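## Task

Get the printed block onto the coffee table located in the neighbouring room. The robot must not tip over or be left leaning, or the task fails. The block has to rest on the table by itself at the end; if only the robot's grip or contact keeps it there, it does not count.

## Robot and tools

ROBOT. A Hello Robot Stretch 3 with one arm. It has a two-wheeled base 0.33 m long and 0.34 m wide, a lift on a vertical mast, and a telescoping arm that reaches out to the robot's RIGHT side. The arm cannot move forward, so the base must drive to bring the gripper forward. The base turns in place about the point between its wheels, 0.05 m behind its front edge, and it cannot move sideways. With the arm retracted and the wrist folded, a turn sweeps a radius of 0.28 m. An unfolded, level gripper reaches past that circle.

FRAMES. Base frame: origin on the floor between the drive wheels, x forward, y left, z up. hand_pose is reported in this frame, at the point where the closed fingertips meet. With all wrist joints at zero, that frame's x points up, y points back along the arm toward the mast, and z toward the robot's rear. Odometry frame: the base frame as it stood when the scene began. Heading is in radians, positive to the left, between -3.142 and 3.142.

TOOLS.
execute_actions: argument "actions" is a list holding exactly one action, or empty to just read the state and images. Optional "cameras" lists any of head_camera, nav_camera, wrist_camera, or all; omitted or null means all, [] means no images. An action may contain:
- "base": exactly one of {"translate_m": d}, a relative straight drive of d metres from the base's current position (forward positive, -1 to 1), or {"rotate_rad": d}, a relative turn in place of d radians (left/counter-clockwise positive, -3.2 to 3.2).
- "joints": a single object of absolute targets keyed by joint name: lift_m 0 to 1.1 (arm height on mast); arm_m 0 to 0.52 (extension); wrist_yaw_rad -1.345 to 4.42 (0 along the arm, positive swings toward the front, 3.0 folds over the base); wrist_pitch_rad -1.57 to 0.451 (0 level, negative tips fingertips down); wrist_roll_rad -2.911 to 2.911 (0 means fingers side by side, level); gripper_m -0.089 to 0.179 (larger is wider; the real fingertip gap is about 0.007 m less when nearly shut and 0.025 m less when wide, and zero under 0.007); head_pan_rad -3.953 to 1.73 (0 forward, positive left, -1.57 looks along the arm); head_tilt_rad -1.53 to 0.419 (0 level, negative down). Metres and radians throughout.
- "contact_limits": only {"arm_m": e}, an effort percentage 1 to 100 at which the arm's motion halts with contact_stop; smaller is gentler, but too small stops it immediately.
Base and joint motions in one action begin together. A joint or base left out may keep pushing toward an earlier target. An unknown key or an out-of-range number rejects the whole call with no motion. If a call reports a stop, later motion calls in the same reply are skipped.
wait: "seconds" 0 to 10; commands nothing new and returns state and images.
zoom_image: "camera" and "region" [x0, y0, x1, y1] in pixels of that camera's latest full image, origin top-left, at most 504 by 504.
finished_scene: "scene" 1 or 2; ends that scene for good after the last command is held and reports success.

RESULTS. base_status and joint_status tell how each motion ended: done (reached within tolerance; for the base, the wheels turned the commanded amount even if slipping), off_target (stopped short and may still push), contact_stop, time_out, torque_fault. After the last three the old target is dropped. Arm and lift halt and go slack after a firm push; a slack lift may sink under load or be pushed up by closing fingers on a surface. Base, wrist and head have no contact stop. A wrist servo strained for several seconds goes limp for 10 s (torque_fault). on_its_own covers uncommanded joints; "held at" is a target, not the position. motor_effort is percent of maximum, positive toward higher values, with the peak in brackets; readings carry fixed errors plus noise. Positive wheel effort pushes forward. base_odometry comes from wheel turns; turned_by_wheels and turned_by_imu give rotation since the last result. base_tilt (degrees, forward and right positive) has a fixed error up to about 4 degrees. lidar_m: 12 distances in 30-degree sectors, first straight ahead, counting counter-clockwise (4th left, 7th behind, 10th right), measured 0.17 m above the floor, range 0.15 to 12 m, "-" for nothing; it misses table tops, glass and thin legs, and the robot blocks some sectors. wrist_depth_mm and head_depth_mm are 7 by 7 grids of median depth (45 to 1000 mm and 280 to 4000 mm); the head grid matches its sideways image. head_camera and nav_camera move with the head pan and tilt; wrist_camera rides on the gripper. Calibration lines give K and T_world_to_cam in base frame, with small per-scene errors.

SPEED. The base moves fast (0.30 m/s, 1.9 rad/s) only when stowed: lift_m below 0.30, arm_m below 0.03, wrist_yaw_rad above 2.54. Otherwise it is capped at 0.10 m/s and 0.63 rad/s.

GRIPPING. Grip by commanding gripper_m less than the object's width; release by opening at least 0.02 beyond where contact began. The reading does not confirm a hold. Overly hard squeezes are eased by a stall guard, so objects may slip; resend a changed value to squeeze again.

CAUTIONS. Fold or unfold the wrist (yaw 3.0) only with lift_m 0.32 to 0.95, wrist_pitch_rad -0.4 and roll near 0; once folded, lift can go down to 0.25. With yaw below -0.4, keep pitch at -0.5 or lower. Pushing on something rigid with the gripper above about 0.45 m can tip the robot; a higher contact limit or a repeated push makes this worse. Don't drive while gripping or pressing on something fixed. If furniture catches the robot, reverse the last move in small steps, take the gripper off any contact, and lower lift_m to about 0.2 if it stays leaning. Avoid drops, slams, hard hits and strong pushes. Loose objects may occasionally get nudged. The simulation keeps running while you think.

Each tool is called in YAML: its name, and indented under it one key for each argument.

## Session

execute_actions:
  actions: []

Scene clock: 0.00 s.
base_odometry: x=+0.000 y=+0.000 heading=+0.000 (m, m, rad; odometry frame)
turned_by_wheels: +0.000 (rad since the last result)
turned_by_imu: +0.000 (rad since the last result)
base_tilt: forward=+0.7 right=-0.6 (deg)
lidar_m: 0.86 0.87 1.07 2.31 2.80 1.40 1.66 1.28 0.85 0.78 0.79 0.94
head_depth_mm: 850 855 859 860 865 874 876 / 839 841 848 850 856 856 867 / 825 825 832 838 843 842 850 / 813 816 822 823 828 834 839 / 801 802 815 812 816 823 824 / 794 793 798 806 805 810 819 / 782 785 789 794 794 799 801
base_status: not commanded
joint_positions: lift_m=+0.359 arm_m=-0.002 wrist_yaw_rad=+3.098 wrist_pitch_rad=-0.429 wrist_roll_rad=+0.002 gripper_m=+0.037 head_pan_rad=+0.012 head_tilt_rad=-0.022
joint_status: not commanded
motor_effort: left_wheel=+0 right_wheel=+0 lift_m=+17 arm_m=-1 wrist_yaw_rad=+0 wrist_pitch_rad=+5 wrist_roll_rad=+0 gripper_m=+0 head_pan_rad=+0 head_tilt_rad=+2 (%)
hand_pose: x=-0.0114 y=+0.0801 z=+0.3693 quat_wxyz=(+0.166, +0.694, +0.135, +0.687) (m; base frame)
wrist_depth_mm: - - - - - - 870 / - - - - - - 901 / - 968 - - - - 940 / 799 804 791 800 811 822 822 / 651 634 671 653 692 670 685 / 554 563 - 567 551 582 575 / 479 498 - - 492 498 499
pictures: head_camera (sideways: a quarter turn clockwise sets it upright), nav_camera (sideways: a quarter turn counterclockwise sets it upright), wrist_camera
camera_calibration (this result's frames):
head_camera: T_world_to_cam=[[-0.043774, -0.00951119, -0.998996, 1.31587], [-0.0244619, 0.999665, -0.00844569, 0.0135343], [0.998742, 0.0240677, -0.043992, 0.00473281], [0, 0, 0, 1]] pos_world=[0.0532051, -0.0011282, 1.31487]
nav_camera: T_world_to_cam=[[0.0187928, -0.0231996, 0.999554, -1.25837], [0.0025536, -0.999726, -0.0232516, 0.0827769], [0.99982, 0.00298942, -0.0187284, -0.0218198], [0, 0, 0, 1]] pos_world=[0.0452528, 0.0536258, 1.25933]
wrist_camera: T_world_to_cam=[[0.999627, 0.00436836, 0.0269737, 0.00840019], [0.0239632, -0.614517, -0.788539, 0.365676], [0.0131312, 0.788891, -0.614392, 0.325182], [0, 0, 0, 1]] pos_world=[-0.0214298, -0.0318561, 0.487913]
Images, in order (width x height): head_camera 896x504, nav_camera 672x504, wrist_camera 644x364.

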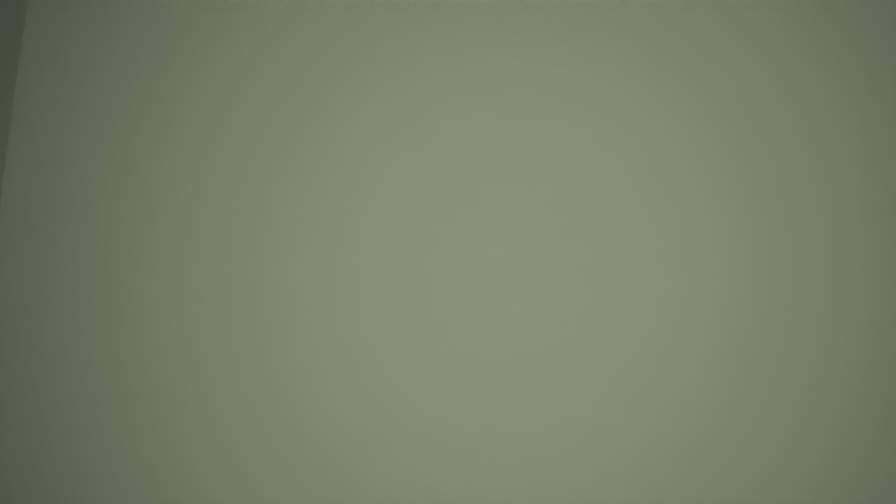

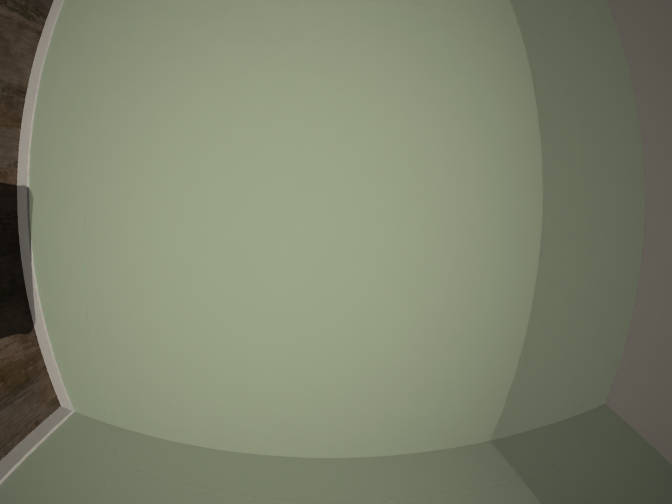

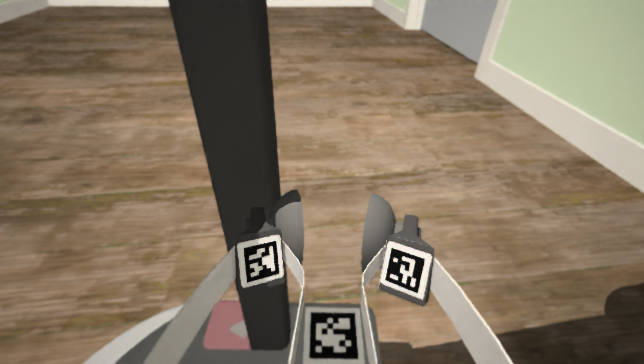

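execute_actions:
  actions:
    - {"joints":{"head_pan_rad":-3.6,"head_tilt_rad":-0.4,"lift_m":0.27}}
  cameras: ["nav_camera","head_camera"]

Scene clock: 4.70 s.
base_odometry: x=+0.000 y=+0.000 heading=+0.000 (m, m, rad; odometry frame)
turned_by_wheels: +0.000 (rad since the last result)
turned_by_imu: -0.001 (rad since the last result)
base_tilt: forward=+0.7 right=-0.5 (deg)
lidar_m: 0.86 0.87 1.08 2.31 2.80 1.40 1.66 1.27 0.86 0.78 0.79 0.94
head_depth_mm: 2179 2360 2583 2840 2350 1760 1431 / 1998 2167 2332 2588 2302 1781 1430 / 1874 2026 2124 2365 2332 1776 1420 / 1755 1870 1905 1531 2148 1720 1423 / 1624 1744 1722 1151 2129 1792 1430 / 1525 1627 1667 1061 1996 1777 1430 / 1449 1543 1587 1069 1871 1801 1422
base_status: not commanded
joint_positions: lift_m=+0.271 arm_m=-0.002 wrist_yaw_rad=+3.098 wrist_pitch_rad=-0.429 wrist_roll_rad=+0.002 gripper_m=+0.037 head_pan_rad=-3.593 head_tilt_rad=-0.395
joint_status: all done
motor_effort: left_wheel=+0(0) right_wheel=+1(1) lift_m=+8(14) arm_m=-1(1) wrist_yaw_rad=+1(0) wrist_pitch_rad=+5(5) wrist_roll_rad=+0(0) gripper_m=+0(1) head_pan_rad=-5(40) head_tilt_rad=-3(33) (%)
hand_pose: x=-0.0114 y=+0.0801 z=+0.2809 quat_wxyz=(+0.166, +0.694, +0.135, +0.687) (m; base frame)
wrist_depth_mm: - - - - - - 899 / - - - - - - 880 / 807 806 - 846 815 856 829 / 638 651 646 647 678 656 664 / 528 533 543 549 576 549 557 / 462 - - - - 468 470 / - - - - 409 405 409
pictures: head_camera (sideways: a quarter turn clockwise sets it upright), nav_camera (sideways: a quarter turn counterclockwise sets it upright)
camera_calibration (this result's frames):
head_camera: T_world_to_cam=[[0.368718, -0.168636, -0.914117, 1.20238], [-0.422359, -0.906423, -0.00314554, 0.00905844], [-0.828046, 0.387245, -0.405439, 0.48633], [0, 0, 0, 1]] pos_world=[-0.036809, 0.0226466, 1.29632]
nav_camera: T_world_to_cam=[[-0.333519, 0.187608, 0.923888, -1.15724], [0.45104, 0.892315, -0.0183733, 0.0736799], [-0.827846, 0.410582, -0.382222, 0.462459], [0, 0, 0, 1]] pos_world=[-0.0363488, -0.0385162, 1.24728]
Images, in order (width x height): head_camera 896x504, nav_camera 672x504.

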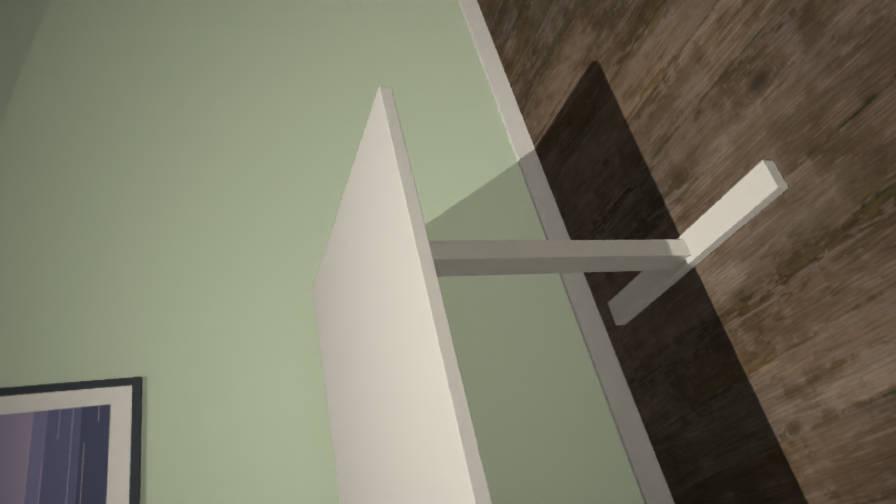

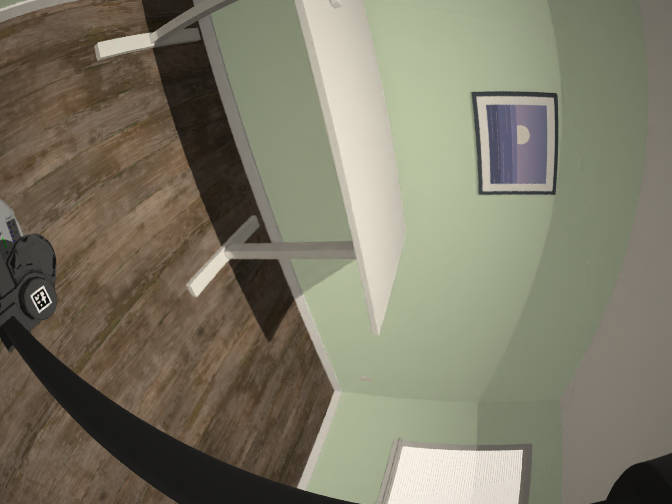

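execute_actions:
  actions:
    - {"joints":{"head_pan_rad":-2.8}}
  cameras: ["head_camera"]

Scene clock: 7.13 s.
base_odometry: x=+0.000 y=+0.000 heading=+0.000 (m, m, rad; odometry frame)
turned_by_wheels: +0.000 (rad since the last result)
turned_by_imu: +0.000 (rad since the last result)
base_tilt: forward=+0.7 right=-0.5 (deg)
lidar_m: 0.86 0.87 1.08 2.31 2.80 1.40 1.67 1.27 0.86 0.78 0.79 0.94
head_depth_mm: 1377 1474 1530 964 1858 1768 1423 / 1418 1508 1576 1049 1899 1752 1414 / 1429 1529 1574 1048 1923 1770 1432 / 1464 1553 1620 1059 2002 1766 1430 / 1482 1600 1661 1148 1959 1631 1430 / 1522 1637 1720 1153 2037 1776 1388 / 1460 1490 1517 1427 1600 1618 1438
base_status: not commanded
joint_positions: lift_m=+0.271 arm_m=-0.002 wrist_yaw_rad=+3.098 wrist_pitch_rad=-0.429 wrist_roll_rad=+0.002 gripper_m=+0.037 head_pan_rad=-2.807 head_tilt_rad=-0.395
joint_status: all done
motor_effort: left_wheel=+0(0) right_wheel=+1(0) lift_m=+7(7) arm_m=-1(1) wrist_yaw_rad=+0(0) wrist_pitch_rad=+5(5) wrist_roll_rad=+0(0) gripper_m=+0(0) head_pan_rad=+3(39) head_tilt_rad=-3(2) (%)
hand_pose: x=-0.0114 y=+0.0801 z=+0.2809 quat_wxyz=(+0.166, +0.694, +0.135, +0.687) (m; base frame)
wrist_depth_mm: - - - - - - 880 / - - - - - - 909 / 799 802 - 826 837 868 821 / 637 654 641 653 647 655 674 / 533 541 537 556 568 547 556 / 466 - - - - 474 472 / - - - - 404 408 408
pictures: head_camera (sideways: a quarter turn clockwise sets it upright)
camera_calibration (this result's frames):
head_camera: T_world_to_cam=[[0.379948, 0.141528, -0.914117, 1.20231], [0.342406, -0.939547, -0.00314554, 0.00439336], [-0.859301, -0.311804, -0.405439, 0.486521], [0, 0, 0, 1]] pos_world=[-0.040253, -0.0143336, 1.29632]
Images, in order (width x height): head_camera 896x504.

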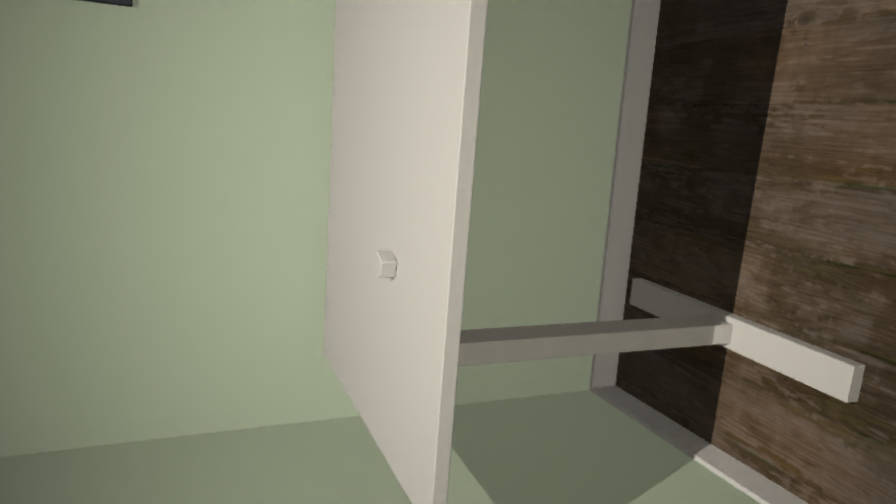

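execute_actions:
  actions:
    - {"base":{"translate_m":-0.55},"joints":{"head_pan_rad":-1.57,"head_tilt_rad":-0.6}}
  cameras: []

execute_actions:
  actions:
    - {"base":{"rotate_rad":-1.45}}
  cameras: []

execute_actions:
  actions:
    - {"base":{"translate_m":0.37}}
  cameras: []

execute_actions:
  actions:
    - {"joints":{"lift_m":0.94,"wrist_pitch_rad":-0.4}}
  cameras: []

execute_actions:
  actions:
    - {"joints":{"wrist_yaw_rad":0,"gripper_m":0.12}}
  cameras: ["head_camera","wrist_camera"]

Scene clock: 27.27 s.
base_odometry: x=-0.550 y=+0.000 heading=+0.000 (m, m, rad; odometry frame)
turned_by_wheels: +0.000 (rad since the last result)
turned_by_imu: +0.000 (rad since the last result)
base_tilt: forward=+0.7 right=-0.6 (deg)
lidar_m: 1.40 1.42 1.75 2.90 1.89 0.93 1.12 0.85 0.83 0.86 0.87 1.08
head_depth_mm: 750 835 927 1067 1240 1400 1248 / 743 822 919 1054 1208 1402 1249 / 727 804 901 1023 1184 1374 1246 / 721 793 888 1002 1162 1348 1258 / 711 779 874 983 1135 1331 1254 / 701 767 857 970 1103 1294 1253 / 690 761 842 949 1086 1264 1256
base_status: done
joint_positions: lift_m=+0.271 arm_m=-0.002 wrist_yaw_rad=+3.098 wrist_pitch_rad=-0.429 wrist_roll_rad=+0.002 gripper_m=+0.037 head_pan_rad=-1.577 head_tilt_rad=-0.593
joint_status: all done
motor_effort: left_wheel=+0(8) right_wheel=+1(4) lift_m=+7(6) arm_m=-1(1) wrist_yaw_rad=+1(1) wrist_pitch_rad=+5(5) wrist_roll_rad=+0(0) gripper_m=+0(1) head_pan_rad=+3(40) head_tilt_rad=-4(24) (%)
hand_pose: x=-0.0114 y=+0.0801 z=+0.2809 quat_wxyz=(+0.166, +0.694, +0.135, +0.687) (m; base frame)
wrist_depth_mm: - - - - - - - / - - - - - - - / 706 785 - 837 814 859 866 / 637 649 657 651 664 669 677 / 537 534 544 543 563 552 560 / 474 - - - - 464 472 / - - - - 403 409 410
pictures: none
No camera images: the call's "cameras" was empty. Leave "cameras" out to get every camera's image.

Scene clock: 29.43 s.
base_odometry: x=-0.550 y=+0.000 heading=-1.450 (m, m, rad; odometry frame)
turned_by_wheels: -1.450 (rad since the last result)
turned_by_imu: -1.442 (rad since the last result)
base_tilt: forward=+0.7 right=-0.5 (deg)
lidar_m: 0.86 0.89 1.20 1.40 1.45 2.08 2.91 0.93 0.96 1.12 0.83 0.90
head_depth_mm: 947 1046 850 606 471 1375 1252 / 943 1042 854 607 471 1362 1248 / 939 1036 855 609 473 1369 1247 / 938 1037 862 613 475 1375 1247 / 935 1036 864 611 477 1380 1254 / 935 1032 867 616 477 1375 1255 / 935 1032 867 616 478 1391 1252
base_status: done
joint_positions: lift_m=+0.271 arm_m=-0.002 wrist_yaw_rad=+3.098 wrist_pitch_rad=-0.429 wrist_roll_rad=+0.002 gripper_m=+0.037 head_pan_rad=-1.577 head_tilt_rad=-0.593
joint_status: not commanded
motor_effort: left_wheel=+2(10) right_wheel=-1(4) lift_m=+7(7) arm_m=-2(1) wrist_yaw_rad=+0(1) wrist_pitch_rad=+6(5) wrist_roll_rad=+0(0) gripper_m=+0(1) head_pan_rad=+2(4) head_tilt_rad=-4(3) (%)
hand_pose: x=-0.0114 y=+0.0800 z=+0.2809 quat_wxyz=(+0.166, +0.694, +0.135, +0.687) (m; base frame)
wrist_depth_mm: - - - - - - - / - - - - - - 993 / 793 793 - 823 831 829 854 / 632 629 654 652 660 680 672 / 530 528 535 553 568 542 555 / 470 - - - - 473 475 / - - - - 404 406 408
pictures: none
No camera images: the call's "cameras" was empty. Leave "cameras" out to get every camera's image.

Scene clock: 32.40 s.
base_odometry: x=-0.505 y=-0.367 heading=-1.450 (m, m, rad; odometry frame)
turned_by_wheels: +0.000 (rad since the last result)
turned_by_imu: -0.001 (rad since the last result)
base_tilt: forward=+0.7 right=-0.5 (deg)
lidar_m: 0.49 0.51 0.69 1.41 1.46 1.97 3.26 1.23 1.16 0.67 0.67 0.51
head_depth_mm: 939 1038 845 606 472 1368 1257 / 938 1037 859 607 473 1362 1248 / 940 1040 855 586 474 1353 1253 / 930 1033 860 612 474 1364 1257 / 935 1030 863 611 475 1033 1199 / 932 1025 868 616 476 1046 1256 / 930 1023 872 615 479 1334 1259
base_status: done
joint_positions: lift_m=+0.271 arm_m=-0.002 wrist_yaw_rad=+3.098 wrist_pitch_rad=-0.429 wrist_roll_rad=+0.002 gripper_m=+0.037 head_pan_rad=-1.577 head_tilt_rad=-0.593
joint_status: not commanded
motor_effort: left_wheel=+2(11) right_wheel=-1(3) lift_m=+7(7) arm_m=-1(1) wrist_yaw_rad=+0(0) wrist_pitch_rad=+5(5) wrist_roll_rad=+1(0) gripper_m=+0(0) head_pan_rad=+3(2) head_tilt_rad=-3(3) (%)
hand_pose: x=-0.0114 y=+0.0800 z=+0.2809 quat_wxyz=(+0.166, +0.694, +0.135, +0.687) (m; base frame)
wrist_depth_mm: - - - - - 864 596 / - - - - - 869 592 / 790 822 - 852 842 788 596 / 637 645 647 658 662 655 581 / 528 532 538 548 573 551 528 / 468 - - - - 462 474 / - - - - 408 410 412
pictures: none
No camera images: the call's "cameras" was empty. Leave "cameras" out to get every camera's image.

Scene clock: 39.33 s.
base_odometry: x=-0.505 y=-0.367 heading=-1.450 (m, m, rad; odometry frame)
turned_by_wheels: +0.000 (rad since the last result)
turned_by_imu: -0.001 (rad since the last result)
base_tilt: forward=+0.7 right=-0.6 (deg)
lidar_m: 0.49 0.51 0.69 1.41 1.46 1.97 3.28 1.22 1.16 0.66 0.67 0.51
head_depth_mm: 940 1042 849 606 503 - - / 939 1039 853 608 472 - - / 937 1030 856 588 474 - - / 938 1036 865 612 473 420 - / 934 1029 866 613 476 - - / 929 1030 868 615 476 423 1289 / 926 1020 870 614 478 1335 1259
base_status: not commanded
joint_positions: lift_m=+0.939 arm_m=-0.002 wrist_yaw_rad=+3.098 wrist_pitch_rad=-0.421 wrist_roll_rad=+0.002 gripper_m=+0.037 head_pan_rad=-1.577 head_tilt_rad=-0.593
joint_status: all done
motor_effort: left_wheel=+2(2) right_wheel=-1(1) lift_m=+27(28) arm_m=+0(1) wrist_yaw_rad=+0(0) wrist_pitch_rad=+8(9) wrist_roll_rad=+0(0) gripper_m=+0(0) head_pan_rad=+2(3) head_tilt_rad=-4(4) (%)
hand_pose: x=-0.0114 y=+0.0810 z=+0.9513 quat_wxyz=(+0.163, +0.695, +0.133, +0.688) (m; base frame)
wrist_depth_mm: - - - - - 849 590 / - - - - - 879 598 / - - - - - 872 593 / - - - - - 854 588 / - - - - - 881 591 / - - - - - 848 585 / - - - - - 810 575
pictures: none
No camera images: the call's "cameras" was empty. Leave "cameras" out to get every camera's image.

Scene clock: 44.77 s.
base_odometry: x=-0.505 y=-0.367 heading=-1.450 (m, m, rad; odometry frame)
turned_by_wheels: +0.000 (rad since the last result)
turned_by_imu: +0.588 (rad since the last result)
base_tilt: forward=+0.7 right=-0.6 (deg)
lidar_m: 0.43 0.61 1.39 1.47 2.07 3.36 1.31 1.17 0.68 0.55 0.42 0.41
head_depth_mm: 973 1050 1103 600 500 - - / 871 1004 1158 603 502 - - / 722 808 917 999 - - - / 615 674 755 852 913 1054 1204 / 535 581 639 704 770 897 1039 / 473 510 551 602 664 738 830 / 426 454 487 526 572 627 688
base_status: not commanded
joint_positions: lift_m=+0.940 arm_m=-0.002 wrist_yaw_rad=+0.005 wrist_pitch_rad=-0.360 wrist_roll_rad=-0.017 gripper_m=+0.120 head_pan_rad=-1.575 head_tilt_rad=-0.599
joint_status: all done
motor_effort: left_wheel=+1(70) right_wheel=-1(18) lift_m=+18(27) arm_m=-1(3) wrist_yaw_rad=-2(51) wrist_pitch_rad=-16(27) wrist_roll_rad=+12(23) gripper_m=+1(79) head_pan_rad=+3(4) head_tilt_rad=+0(4) (%)
hand_pose: x=-0.0203 y=-0.3741 z=+0.9659 quat_wxyz=(+0.702, +0.130, -0.689, -0.124) (m; base frame)
wrist_depth_mm: 219 260 334 447 686 744 660 / 231 269 352 483 772 489 510 / 242 289 375 534 339 324 333 / 254 306 412 512 235 240 246 / 268 310 482 192 188 199 196 / 283 340 507 718 164 - 162 / 284 385 548 982 - 142 139
pictures: head_camera (sideways: a quarter turn clockwise sets it upright), wrist_camera
camera_calibration (this result's frames):
head_camera: T_world_to_cam=[[-0.00639179, 0.581963, -0.81319, 1.07304], [0.99994, 0.0109532, -0.0000209607, -0.00368589], [0.00889485, -0.813142, -0.581998, 0.710953], [0, 0, 0, 1]] pos_world=[0.00422052, -0.0463253, 1.28636]
wrist_camera: T_world_to_cam=[[-0.997132, -0.0583991, 0.048137, -0.0812999], [-0.0725452, 0.556359, -0.827769, 1.03118], [0.0215596, -0.828888, -0.559, 0.391539], [0, 0, 0, 1]] pos_world=[-0.0147007, -0.253914, 1.07637]
Images, in order (width x height): head_camera 896x504, wrist_camera 644x364.

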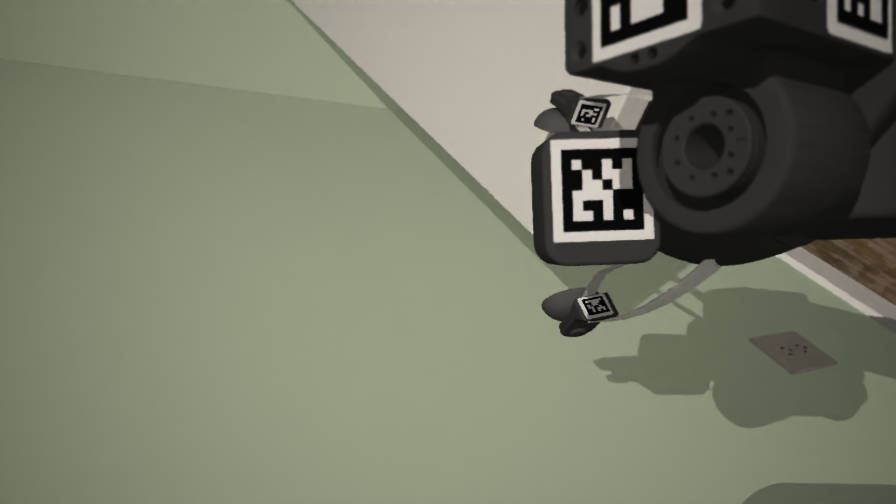

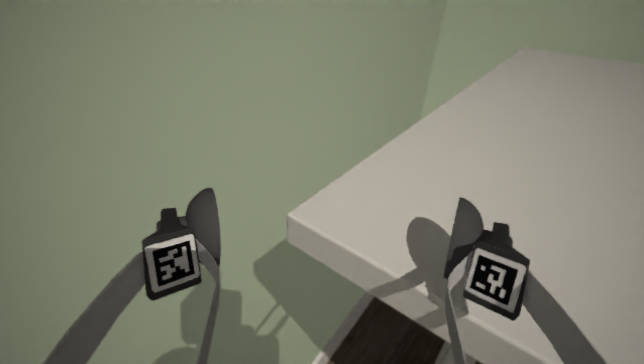

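The gripper hit the desk corner and turned the base. Lift clear and rotate back.

execute_actions:
  actions:
    - {"joints":{"lift_m":1.02,"wrist_pitch_rad":-0.4}}
  cameras: []

execute_actions:
  actions:
    - {"base":{"rotate_rad":-0.59}}
  cameras: ["head_camera","wrist_camera"]

Scene clock: 51.20 s.
base_odometry: x=-0.505 y=-0.367 heading=-1.450 (m, m, rad; odometry frame)
turned_by_wheels: +0.000 (rad since the last result)
turned_by_imu: -0.001 (rad since the last result)
base_tilt: forward=+0.7 right=-0.5 (deg)
lidar_m: 0.43 0.61 1.39 1.46 2.08 3.36 1.31 1.17 0.68 0.55 0.42 0.41
head_depth_mm: 977 1053 1138 - - - - / 873 1007 1166 - - - - / 719 807 912 - - - - / 614 675 749 792 913 1086 1203 / 536 581 638 696 792 898 1031 / 475 509 553 603 665 738 833 / 425 454 488 526 570 624 691
base_status: not commanded
joint_positions: lift_m=+1.019 arm_m=-0.002 wrist_yaw_rad=+0.002 wrist_pitch_rad=-0.413 wrist_roll_rad=-0.005 gripper_m=+0.120 head_pan_rad=-1.575 head_tilt_rad=-0.599
joint_status: all done
motor_effort: left_wheel=+1(1) right_wheel=-1(1) lift_m=+27(26) arm_m=-1(1) wrist_yaw_rad=-2(3) wrist_pitch_rad=+5(16) wrist_roll_rad=+4(12) gripper_m=+0(0) head_pan_rad=+3(1) head_tilt_rad=-1(1) (%)
hand_pose: x=-0.0210 y=-0.3678 z=+1.0332 quat_wxyz=(+0.694, +0.146, -0.690, -0.144) (m; base frame)
wrist_depth_mm: 223 261 332 448 708 742 673 / 232 277 359 494 823 670 633 / 244 293 385 547 839 441 452 / 258 312 419 620 342 346 352 / 273 322 507 587 278 293 287 / 286 352 536 241 236 - 241 / 291 398 585 911 208 208 210
pictures: none
No camera images: the call's "cameras" was empty. Leave "cameras" out to get every camera's image.

Scene clock: 53.07 s.
base_odometry: x=-0.505 y=-0.367 heading=-2.040 (m, m, rad; odometry frame)
turned_by_wheels: -0.590 (rad since the last result)
turned_by_imu: -0.589 (rad since the last result)
base_tilt: forward=+0.7 right=-0.5 (deg)
lidar_m: 0.41 0.42 0.57 1.39 1.43 1.93 3.37 1.31 1.19 0.68 0.59 0.43
head_depth_mm: 964 1059 864 - - - - / 956 1059 840 - - - - / 954 1060 869 - - - - / 953 1053 846 594 495 1366 1227 / 953 1053 855 635 458 1372 1218 / 953 1046 854 608 473 1441 1256 / 955 1055 1157 613 476 1240 1195
base_status: done
joint_positions: lift_m=+1.019 arm_m=-0.002 wrist_yaw_rad=+0.002 wrist_pitch_rad=-0.413 wrist_roll_rad=-0.005 gripper_m=+0.120 head_pan_rad=-1.575 head_tilt_rad=-0.599
joint_status: not commanded
motor_effort: left_wheel=+2(6) right_wheel=-1(4) lift_m=+27(27) arm_m=-1(0) wrist_yaw_rad=-1(1) wrist_pitch_rad=+5(5) wrist_roll_rad=+4(4) gripper_m=+0(1) head_pan_rad=+3(3) head_tilt_rad=-1(1) (%)
hand_pose: x=-0.0211 y=-0.3678 z=+1.0332 quat_wxyz=(+0.694, +0.146, -0.690, -0.144) (m; base frame)
wrist_depth_mm: 504 702 817 815 801 784 779 / 507 730 587 589 600 621 622 / 512 610 423 430 440 446 452 / 484 328 331 335 334 344 348 / 266 267 273 274 278 292 284 / 228 226 230 232 236 - 241 / 199 199 201 200 204 207 211
pictures: head_camera (sideways: a quarter turn clockwise sets it upright), wrist_camera
camera_calibration (this result's frames):
head_camera: T_world_to_cam=[[-0.00639172, 0.581963, -0.81319, 1.07304], [0.99994, 0.0109531, -0.0000209598, -0.00368589], [0.00889475, -0.813142, -0.581998, 0.710953], [0, 0, 0, 1]] pos_world=[0.00422051, -0.0463253, 1.28636]
wrist_camera: T_world_to_cam=[[-0.99807, -0.0522748, 0.0335075, -0.0676331], [-0.0582101, 0.599926, -0.797935, 1.06885], [0.0216099, -0.798346, -0.601812, 0.489857], [0, 0, 0, 1]] pos_world=[-0.0158704, -0.253692, 1.14994]
Images, in order (width x height): head_camera 896x504, wrist_camera 644x364.

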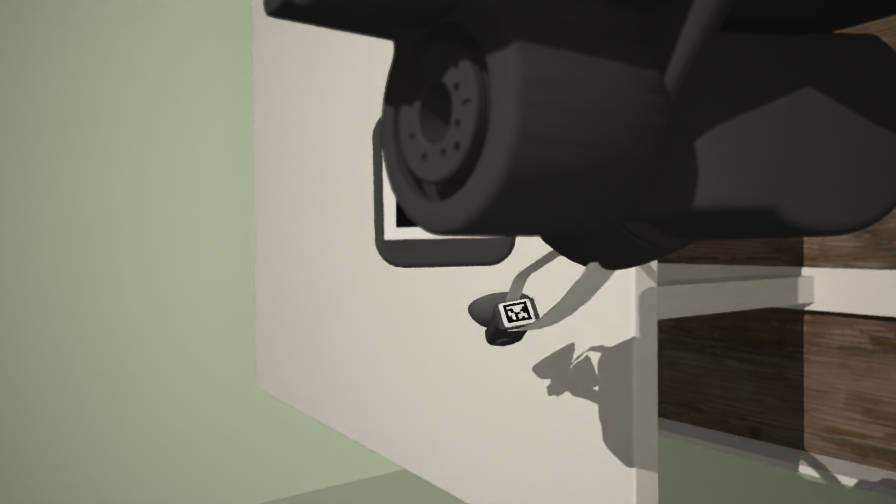

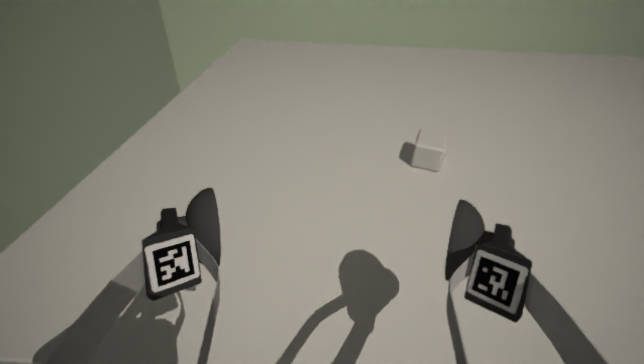

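execute_actions:
  actions:
    - {"base":{"translate_m":-0.12},"joints":{"lift_m":0.955,"arm_m":0.12}}
  cameras: ["wrist_camera"]

Scene clock: 60.27 s.
base_odometry: x=-0.451 y=-0.260 heading=-2.040 (m, m, rad; odometry frame)
turned_by_wheels: +0.000 (rad since the last result)
turned_by_imu: -0.001 (rad since the last result)
base_tilt: forward=+0.7 right=-0.6 (deg)
lidar_m: 0.53 0.55 0.74 1.38 1.43 1.94 3.23 1.21 1.19 0.72 0.70 0.55
head_depth_mm: 962 1064 889 - - 1429 1240 / 962 1057 943 - - 1441 1246 / 956 1060 846 - - 1453 1244 / 954 1055 846 607 456 1431 1247 / 950 1054 853 633 472 1403 1226 / 954 1053 853 609 473 1374 1232 / 954 1054 853 611 474 1414 1255
base_status: done
joint_positions: lift_m=+0.956 arm_m=+0.120 wrist_yaw_rad=+0.002 wrist_pitch_rad=-0.414 wrist_roll_rad=-0.001 gripper_m=+0.120 head_pan_rad=-1.575 head_tilt_rad=-0.599
joint_status: all done
motor_effort: left_wheel=+3(4) right_wheel=-2(5) lift_m=+6(24) arm_m=+4(6) wrist_yaw_rad=-1(0) wrist_pitch_rad=+5(5) wrist_roll_rad=+2(4) gripper_m=-1(0) head_pan_rad=+2(2) head_tilt_rad=-1(0) (%)
hand_pose: x=-0.0212 y=-0.4895 z=+0.9694 quat_wxyz=(+0.693, +0.146, -0.691, -0.145) (m; base frame)
wrist_depth_mm: 630 702 615 652 670 647 655 / 376 379 392 400 409 416 428 / 277 283 284 288 295 297 302 / 219 223 225 218 232 233 234 / 182 185 185 186 188 198 193 / 156 152 158 159 160 - 163 / - 136 137 138 139 140 142
pictures: wrist_camera
camera_calibration (this result's frames):
wrist_camera: T_world_to_cam=[[-0.998263, -0.050652, 0.030098, -0.0678015], [-0.0545303, 0.600784, -0.79755, 1.09106], [0.0223151, -0.797805, -0.602502, 0.355241], [0, 0, 0, 1]] pos_world=[-0.016115, -0.375514, 1.08625]
Images, in order (width x height): wrist_camera 644x364.

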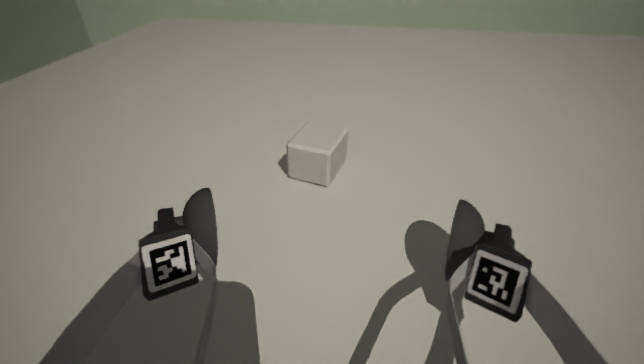

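execute_actions:
  actions:
    - {"joints":{"arm_m":0.205}}
  cameras: ["wrist_camera"]

execute_actions:
  actions:
    - {"joints":{"gripper_m":0.0}}
  cameras: []

execute_actions:
  actions:
    - {"joints":{"lift_m":1.03}}
  cameras: ["wrist_camera"]

Scene clock: 66.20 s.
base_odometry: x=-0.451 y=-0.260 heading=-2.040 (m, m, rad; odometry frame)
turned_by_wheels: +0.000 (rad since the last result)
turned_by_imu: -0.001 (rad since the last result)
base_tilt: forward=+0.7 right=-0.5 (deg)
lidar_m: 0.53 0.55 0.73 1.38 1.43 1.94 3.23 1.21 1.19 0.72 0.70 0.55
head_depth_mm: 957 1063 - - 469 1430 1247 / 961 1064 - - 470 1435 1247 / 958 1059 - - 471 1435 1237 / 958 1060 901 593 471 1435 1244 / 952 1060 852 608 472 1388 1219 / 952 1059 852 609 474 1371 1227 / 951 1050 859 611 475 1417 1256
base_status: not commanded
joint_positions: lift_m=+0.956 arm_m=+0.205 wrist_yaw_rad=+0.002 wrist_pitch_rad=-0.413 wrist_roll_rad=-0.001 gripper_m=+0.120 head_pan_rad=-1.575 head_tilt_rad=-0.599
joint_status: all done
motor_effort: left_wheel=+3(3) right_wheel=-2(2) lift_m=+6(6) arm_m=+5(6) wrist_yaw_rad=-1(1) wrist_pitch_rad=+5(5) wrist_roll_rad=+2(2) gripper_m=-1(1) head_pan_rad=+2(3) head_tilt_rad=+0(0) (%)
hand_pose: x=-0.0212 y=-0.5746 z=+0.9696 quat_wxyz=(+0.693, +0.146, -0.691, -0.145) (m; base frame)
wrist_depth_mm: 620 613 614 606 600 612 596 / 371 383 389 402 410 419 426 / 277 278 285 288 297 297 301 / 219 221 224 227 230 235 235 / 182 186 186 152 188 197 194 / 155 152 155 154 160 - 163 / - 136 137 138 138 140 143
pictures: wrist_camera
camera_calibration (this result's frames):
wrist_camera: T_world_to_cam=[[-0.998272, -0.0505419, 0.029964, -0.0719259], [-0.0543369, 0.60007, -0.7981, 1.14248], [0.022357, -0.798349, -0.601779, 0.28646], [0, 0, 0, 1]] pos_world=[-0.0161274, -0.460506, 1.08635]
Images, in order (width x height): wrist_camera 644x364.

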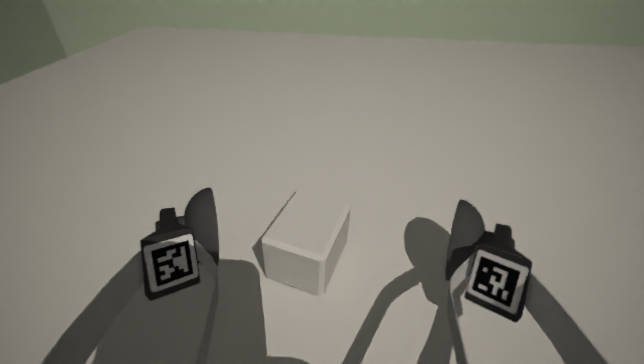

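Scene clock: 67.90 s.
base_odometry: x=-0.451 y=-0.260 heading=-2.040 (m, m, rad; odometry frame)
turned_by_wheels: +0.000 (rad since the last result)
turned_by_imu: +0.000 (rad since the last result)
base_tilt: forward=+0.7 right=-0.6 (deg)
lidar_m: 0.53 0.55 0.74 1.39 1.43 1.93 3.24 1.21 1.19 0.72 0.70 0.55
head_depth_mm: 962 1060 - - 468 1438 1248 / 962 1062 - - 469 1439 1241 / 961 1056 - - 470 1431 1239 / 954 1048 901 593 470 1440 1248 / 961 1052 851 608 472 1400 1220 / 951 1056 855 609 475 1367 1233 / 950 1053 854 612 474 1420 1251
base_status: not commanded
joint_positions: lift_m=+0.956 arm_m=+0.205 wrist_yaw_rad=+0.002 wrist_pitch_rad=-0.406 wrist_roll_rad=-0.001 gripper_m=+0.000 head_pan_rad=-1.575 head_tilt_rad=-0.599
joint_status: all done
motor_effort: left_wheel=+3(3) right_wheel=-2(1) lift_m=+6(6) arm_m=+4(5) wrist_yaw_rad=-1(0) wrist_pitch_rad=+2(5) wrist_roll_rad=+2(2) gripper_m=-12(86) head_pan_rad=+2(1) head_tilt_rad=-1(1) (%)
hand_pose: x=-0.0212 y=-0.5755 z=+0.9710 quat_wxyz=(+0.693, +0.144, -0.692, -0.142) (m; base frame)
wrist_depth_mm: 619 617 605 627 611 606 609 / 385 391 396 409 415 429 438 / 284 286 291 296 299 304 307 / 223 224 228 231 234 236 240 / 183 185 189 148 199 193 194 / 157 158 154 151 155 163 166 / 136 137 138 139 140 141 142
pictures: none
No camera images: the call's "cameras" was empty. Leave "cameras" out to get every camera's image.

Scene clock: 69.40 s.
base_odometry: x=-0.451 y=-0.260 heading=-2.040 (m, m, rad; odometry frame)
turned_by_wheels: +0.000 (rad since the last result)
turned_by_imu: +0.000 (rad since the last result)
base_tilt: forward=+0.7 right=-0.6 (deg)
lidar_m: 0.53 0.55 0.74 1.38 1.43 1.94 3.23 1.21 1.19 0.72 0.70 0.55
head_depth_mm: 954 - 883 599 468 1434 1249 / 948 - - 602 469 1444 1244 / 954 - - 581 470 1438 1248 / 957 1037 872 606 471 1445 1252 / 960 1053 850 608 472 1406 1226 / 953 1055 851 609 473 1371 1228 / 950 1052 856 610 475 1418 1258
base_status: not commanded
joint_positions: lift_m=+1.029 arm_m=+0.205 wrist_yaw_rad=+0.002 wrist_pitch_rad=-0.414 wrist_roll_rad=-0.001 gripper_m=+0.000 head_pan_rad=-1.575 head_tilt_rad=-0.599
joint_status: all done
motor_effort: left_wheel=+3(3) right_wheel=-1(2) lift_m=+27(27) arm_m=+4(4) wrist_yaw_rad=+0(1) wrist_pitch_rad=+5(5) wrist_roll_rad=+2(2) gripper_m=-11(12) head_pan_rad=+1(2) head_tilt_rad=-1(0) (%)
hand_pose: x=-0.0212 y=-0.5745 z=+1.0429 quat_wxyz=(+0.693, +0.146, -0.691, -0.145) (m; base frame)
wrist_depth_mm: 632 639 639 624 618 623 612 / 644 681 594 616 650 643 649 / 569 423 441 440 456 459 467 / 332 338 348 350 353 357 359 / 280 280 288 149 300 291 298 / 238 240 234 157 236 248 252 / 209 210 211 213 214 218 219
pictures: wrist_camera
camera_calibration (this result's frames):
wrist_camera: T_world_to_cam=[[-0.998272, -0.0505853, 0.029907, -0.0740826], [-0.0543469, 0.601122, -0.797307, 1.2007], [0.0223542, -0.797554, -0.602833, 0.332223], [0, 0, 0, 1]] pos_world=[-0.0161269, -0.460548, 1.15982]
Images, in order (width x height): wrist_camera 644x364.

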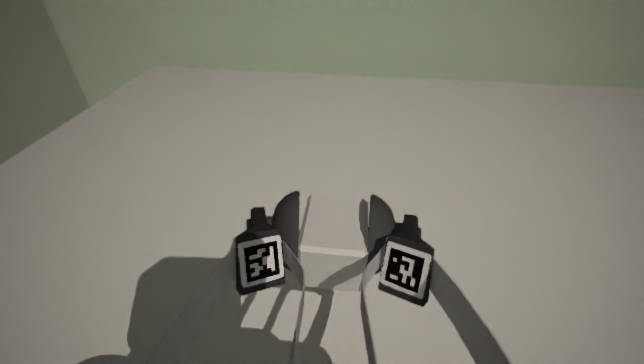

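execute_actions:
  actions:
    - {"joints":{"arm_m":0,"gripper_m":-0.02,"wrist_yaw_rad":1.6,"head_pan_rad":0,"head_tilt_rad":-0.3}}
  cameras: []

execute_actions:
  actions:
    - {"joints":{"lift_m":0.8}}
  cameras: []

execute_actions:
  actions:
    - {"joints":{"wrist_yaw_rad":3.0}}
  cameras: []

execute_actions:
  actions:
    - {"joints":{"lift_m":0.27}}
  cameras: []

execute_actions:
  actions:
    - {"base":{"translate_m":-1.0}}
  cameras: []

execute_actions:
  actions:
    - {"base":{"translate_m":-0.96}}
  cameras: []

execute_actions:
  actions:
    - {"base":{"rotate_rad":1.57}}
  cameras: ["nav_camera","wrist_camera"]

Scene clock: 81.60 s.
base_odometry: x=-0.451 y=-0.260 heading=-2.040 (m, m, rad; odometry frame)
turned_by_wheels: +0.000 (rad since the last result)
turned_by_imu: -0.001 (rad since the last result)
base_tilt: forward=+0.7 right=-0.5 (deg)
lidar_m: 0.53 0.55 0.74 1.39 1.43 1.94 3.24 1.21 1.19 0.72 0.70 0.55
head_depth_mm: 423 447 475 504 539 577 622 / 423 446 472 504 535 576 621 / 422 444 472 502 536 575 621 / 421 445 469 500 536 574 618 / 420 444 471 501 534 572 616 / 419 443 469 499 533 571 613 / 419 443 468 499 531 569 613
base_status: not commanded
joint_positions: lift_m=+1.029 arm_m=+0.000 wrist_yaw_rad=+1.598 wrist_pitch_rad=-0.414 wrist_roll_rad=-0.001 gripper_m=-0.019 head_pan_rad=-0.007 head_tilt_rad=-0.310
joint_status: all done
motor_effort: left_wheel=+3(3) right_wheel=-2(1) lift_m=+27(27) arm_m=-6(6) wrist_yaw_rad=+1(2) wrist_pitch_rad=+5(5) wrist_roll_rad=+2(2) gripper_m=-17(88) head_pan_rad=+4(39) head_tilt_rad=+5(29) (%)
hand_pose: x=+0.2034 y=-0.1393 z=+1.0429 quat_wxyz=(+0.587, +0.597, -0.378, +0.395) (m; base frame)
wrist_depth_mm: 425 419 414 409 404 390 394 / 479 462 454 450 436 432 425 / 524 516 500 497 477 484 464 / 581 585 574 544 538 528 522 / 689 669 639 148 601 585 297 / 792 791 776 740 745 695 255 / 958 936 869 871 853 834 230
pictures: none
No camera images: the call's "cameras" was empty. Leave "cameras" out to get every camera's image.

Scene clock: 84.53 s.
base_odometry: x=-0.451 y=-0.260 heading=-2.040 (m, m, rad; odometry frame)
turned_by_wheels: +0.000 (rad since the last result)
turned_by_imu: -0.001 (rad since the last result)
base_tilt: forward=+0.7 right=-0.5 (deg)
lidar_m: 0.53 0.55 0.74 1.38 1.43 1.94 3.23 1.21 1.19 0.72 0.70 0.55
head_depth_mm: 423 447 474 504 538 579 623 / 422 446 472 503 537 578 621 / 422 445 472 503 537 575 618 / 421 445 472 501 536 576 618 / 421 444 470 501 534 571 618 / 420 444 469 499 533 572 614 / 419 443 467 497 531 570 615
base_status: not commanded
joint_positions: lift_m=+0.801 arm_m=+0.000 wrist_yaw_rad=+1.598 wrist_pitch_rad=-0.415 wrist_roll_rad=-0.001 gripper_m=-0.019 head_pan_rad=-0.007 head_tilt_rad=-0.310
joint_status: all done
motor_effort: left_wheel=+2(3) right_wheel=-1(2) lift_m=+6(22) arm_m=-6(7) wrist_yaw_rad=+2(1) wrist_pitch_rad=+6(6) wrist_roll_rad=+2(2) gripper_m=-16(17) head_pan_rad=+3(3) head_tilt_rad=+5(5) (%)
hand_pose: x=+0.2033 y=-0.1393 z=+0.8140 quat_wxyz=(+0.587, +0.597, -0.378, +0.394) (m; base frame)
wrist_depth_mm: 428 415 415 404 403 392 393 / 465 471 460 445 442 433 430 / 538 522 506 493 488 485 479 / 590 578 572 543 546 533 523 / 704 661 648 148 611 607 580 / 790 773 769 745 737 704 676 / 867 887 882 836 838 804 801
pictures: none
No camera images: the call's "cameras" was empty. Leave "cameras" out to get every camera's image.

Scene clock: 86.23 s.
base_odometry: x=-0.451 y=-0.260 heading=-2.040 (m, m, rad; odometry frame)
turned_by_wheels: +0.000 (rad since the last result)
turned_by_imu: +0.000 (rad since the last result)
base_tilt: forward=+0.7 right=-0.5 (deg)
lidar_m: 0.53 0.54 0.74 1.38 1.43 1.94 3.23 1.21 1.19 0.72 0.70 0.55
head_depth_mm: 424 447 472 503 537 579 623 / 423 447 472 504 536 576 619 / 422 445 472 502 536 572 619 / 421 445 471 501 534 574 618 / 420 444 470 500 533 573 616 / 420 443 470 499 534 572 618 / 420 442 468 498 532 570 613
base_status: not commanded
joint_positions: lift_m=+0.801 arm_m=+0.000 wrist_yaw_rad=+2.997 wrist_pitch_rad=-0.415 wrist_roll_rad=-0.001 gripper_m=-0.019 head_pan_rad=-0.007 head_tilt_rad=-0.310
joint_status: all done
motor_effort: left_wheel=+3(3) right_wheel=-1(1) lift_m=+7(7) arm_m=-6(7) wrist_yaw_rad=+2(3) wrist_pitch_rad=+6(6) wrist_roll_rad=+2(2) gripper_m=-17(16) head_pan_rad=+3(2) head_tilt_rad=+6(5) (%)
hand_pose: x=+0.0111 y=+0.0772 z=+0.8140 quat_wxyz=(+0.195, +0.700, +0.096, +0.680) (m; base frame)
wrist_depth_mm: - - - - - 785 557 / - - - - - 773 558 / - - - - - 815 570 / - - - - - 814 564 / - - - 148 - 829 582 / - - - - - 814 571 / 911 928 906 952 946 777 579
pictures: none
No camera images: the call's "cameras" was empty. Leave "cameras" out to get every camera's image.

Scene clock: 91.90 s.
base_odometry: x=-0.451 y=-0.260 heading=-2.040 (m, m, rad; odometry frame)
turned_by_wheels: +0.000 (rad since the last result)
turned_by_imu: -0.001 (rad since the last result)
base_tilt: forward=+0.7 right=-0.6 (deg)
lidar_m: 0.53 0.55 0.74 1.38 1.43 1.94 3.24 1.21 1.19 0.72 0.70 0.55
head_depth_mm: 423 447 474 504 537 577 623 / 422 447 473 503 538 576 621 / 423 445 471 502 534 576 620 / 421 445 472 500 536 575 618 / 421 444 470 500 535 574 619 / 421 443 469 499 533 569 616 / 419 442 469 498 533 569 612
base_status: not commanded
joint_positions: lift_m=+0.271 arm_m=+0.000 wrist_yaw_rad=+2.998 wrist_pitch_rad=-0.415 wrist_roll_rad=-0.001 gripper_m=-0.019 head_pan_rad=-0.007 head_tilt_rad=-0.310
joint_status: all done
motor_effort: left_wheel=+3(2) right_wheel=-1(1) lift_m=+7(8) arm_m=-6(6) wrist_yaw_rad=+2(2) wrist_pitch_rad=+6(6) wrist_roll_rad=+2(2) gripper_m=-16(17) head_pan_rad=+2(2) head_tilt_rad=+5(6) (%)
hand_pose: x=+0.0110 y=+0.0772 z=+0.2840 quat_wxyz=(+0.195, +0.700, +0.096, +0.680) (m; base frame)
wrist_depth_mm: - - - - - 761 545 / - - - - - 796 558 / 805 839 853 859 882 795 560 / 638 664 667 680 670 682 554 / 535 532 - 148 568 558 537 / 466 - - 147 455 474 479 / - - - - 412 407 415
pictures: none
No camera images: the call's "cameras" was empty. Leave "cameras" out to get every camera's image.

Scene clock: 96.90 s.
base_odometry: x=+0.001 y=+0.632 heading=-2.039 (m, m, rad; odometry frame)
turned_by_wheels: +0.000 (rad since the last result)
turned_by_imu: +0.001 (rad since the last result)
base_tilt: forward=+0.7 right=-0.5 (deg)
lidar_m: 1.52 1.58 1.42 1.37 1.42 1.95 2.24 1.66 1.20 0.66 1.20 1.36
head_depth_mm: 1328 1403 1476 1261 1684 1781 1490 / 1320 1387 1471 1579 1692 1776 1530 / 1322 1394 1476 1569 1687 1784 1535 / 1316 1401 1467 1575 1687 1785 1532 / 1315 1390 1465 1574 1671 1798 1527 / 1316 1400 1462 1559 1670 1770 1548 / 1310 1388 1466 1561 1667 1773 1557
base_status: done
joint_positions: lift_m=+0.271 arm_m=+0.000 wrist_yaw_rad=+2.998 wrist_pitch_rad=-0.415 wrist_roll_rad=-0.001 gripper_m=-0.019 head_pan_rad=-0.007 head_tilt_rad=-0.309
joint_status: not commanded
motor_effort: left_wheel=+2(6) right_wheel=-1(6) lift_m=+7(7) arm_m=-6(7) wrist_yaw_rad=+1(2) wrist_pitch_rad=+6(6) wrist_roll_rad=+2(2) gripper_m=-17(17) head_pan_rad=+2(3) head_tilt_rad=+5(5) (%)
hand_pose: x=+0.0109 y=+0.0772 z=+0.2840 quat_wxyz=(+0.195, +0.700, +0.096, +0.680) (m; base frame)
wrist_depth_mm: - - - - - - - / - - - - - - - / 805 830 838 843 839 878 895 / 637 650 659 688 670 680 715 / 536 541 - 148 567 563 572 / 468 - - 147 457 470 481 / - - - - 406 412 417
pictures: none
No camera images: the call's "cameras" was empty. Leave "cameras" out to get every camera's image.

Scene clock: 101.70 s.
base_odometry: x=+0.434 y=+1.488 heading=-2.039 (m, m, rad; odometry frame)
turned_by_wheels: +0.000 (rad since the last result)
turned_by_imu: +0.001 (rad since the last result)
base_tilt: forward=+0.6 right=-0.6 (deg)
lidar_m: 2.48 1.95 1.42 1.44 1.41 1.34 1.29 1.33 1.22 1.17 1.21 1.11
head_depth_mm: 2214 2333 2429 1260 2408 1953 1523 / 2182 2314 2392 2626 2688 1965 1536 / 2212 2338 2465 2585 2686 1965 1553 / 2197 2323 2447 2611 2713 1984 1532 / 2189 2325 2463 2645 2770 1965 1543 / 2197 2309 2427 2635 2708 1990 1538 / 2172 2320 2453 2594 2691 1951 1544
base_status: done
joint_positions: lift_m=+0.271 arm_m=+0.000 wrist_yaw_rad=+2.998 wrist_pitch_rad=-0.415 wrist_roll_rad=-0.001 gripper_m=-0.019 head_pan_rad=-0.007 head_tilt_rad=-0.309
joint_status: not commanded
motor_effort: left_wheel=+2(6) right_wheel=-1(6) lift_m=+7(6) arm_m=-7(7) wrist_yaw_rad=+2(1) wrist_pitch_rad=+6(6) wrist_roll_rad=+2(2) gripper_m=-17(17) head_pan_rad=+3(3) head_tilt_rad=+5(4) (%)
hand_pose: x=+0.0109 y=+0.0772 z=+0.2840 quat_wxyz=(+0.195, +0.700, +0.096, +0.680) (m; base frame)
wrist_depth_mm: - - - - - - - / - - - - - - - / 807 852 857 855 871 888 868 / 646 646 664 660 657 676 679 / 520 545 - 149 566 554 563 / 468 - - 149 453 475 477 / - - - - 411 414 419
pictures: none
No camera images: the call's "cameras" was empty. Leave "cameras" out to get every camera's image.

Scene clock: 103.97 s.
base_odometry: x=+0.434 y=+1.488 heading=-0.469 (m, m, rad; odometry frame)
turned_by_wheels: +1.570 (rad since the last result)
turned_by_imu: +1.561 (rad since the last result)
base_tilt: forward=+0.7 right=-0.5 (deg)
lidar_m: 1.44 1.42 1.34 1.28 1.32 1.22 1.17 1.20 1.11 2.48 1.98 1.42
head_depth_mm: 1220 1250 1323 1398 1494 1597 1533 / 1240 1311 1391 1484 1569 1664 1544 / 1236 1314 1385 1470 1576 1701 1540 / 1240 1303 1369 1469 1588 1700 1552 / 1235 1292 1372 1474 1571 1682 1536 / 1237 1298 1386 1475 1572 1671 1550 / 1230 1284 1360 1421 1498 1582 1548
base_status: done
joint_positions: lift_m=+0.271 arm_m=+0.000 wrist_yaw_rad=+2.998 wrist_pitch_rad=-0.415 wrist_roll_rad=-0.001 gripper_m=-0.019 head_pan_rad=-0.007 head_tilt_rad=-0.309
joint_status: not commanded
motor_effort: left_wheel=-2(8) right_wheel=+2(8) lift_m=+7(7) arm_m=-7(6) wrist_yaw_rad=+1(1) wrist_pitch_rad=+6(6) wrist_roll_rad=+2(2) gripper_m=-17(17) head_pan_rad=+4(3) head_tilt_rad=+4(5) (%)
hand_pose: x=+0.0109 y=+0.0772 z=+0.2840 quat_wxyz=(+0.195, +0.700, +0.096, +0.680) (m; base frame)
wrist_depth_mm: - - - - - - - / - - - - - - - / 845 821 847 846 879 887 879 / 652 657 643 676 683 683 706 / 518 532 - 148 571 569 560 / 468 - - 147 450 481 480 / - - - - 415 411 419
pictures: nav_camera (sideways: a quarter turn counterclockwise sets it upright), wrist_camera
camera_calibration (this result's frames):
nav_camera: T_world_to_cam=[[0.300706, -0.0254866, 0.953376, -1.1996], [-0.0220803, -0.999561, -0.0197569, 0.0783693], [0.953461, -0.0151098, -0.301137, 0.346067], [0, 0, 0, 1]] pos_world=[0.032497, 0.0529901, 1.24944]
wrist_camera: T_world_to_cam=[[0.995106, -0.0941882, 0.0298654, -0.00474483], [-0.0332102, -0.603484, -0.796684, 0.298167], [0.0930614, 0.791793, -0.603658, 0.2706], [0, 0, 0, 1]] pos_world=[-0.0105586, -0.0347672, 0.401036]
Images, in order (width x height): nav_camera 672x504, wrist_camera 644x364.

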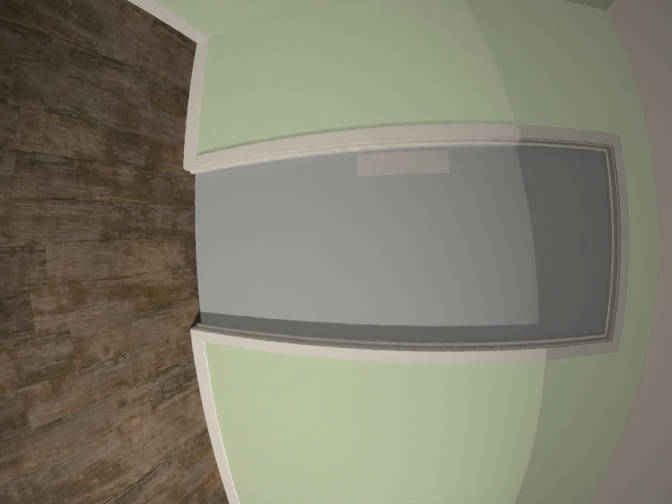

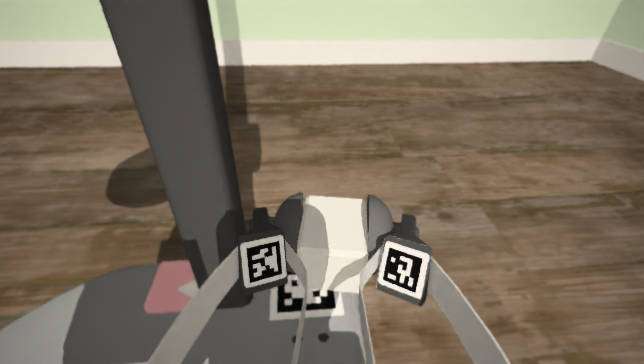

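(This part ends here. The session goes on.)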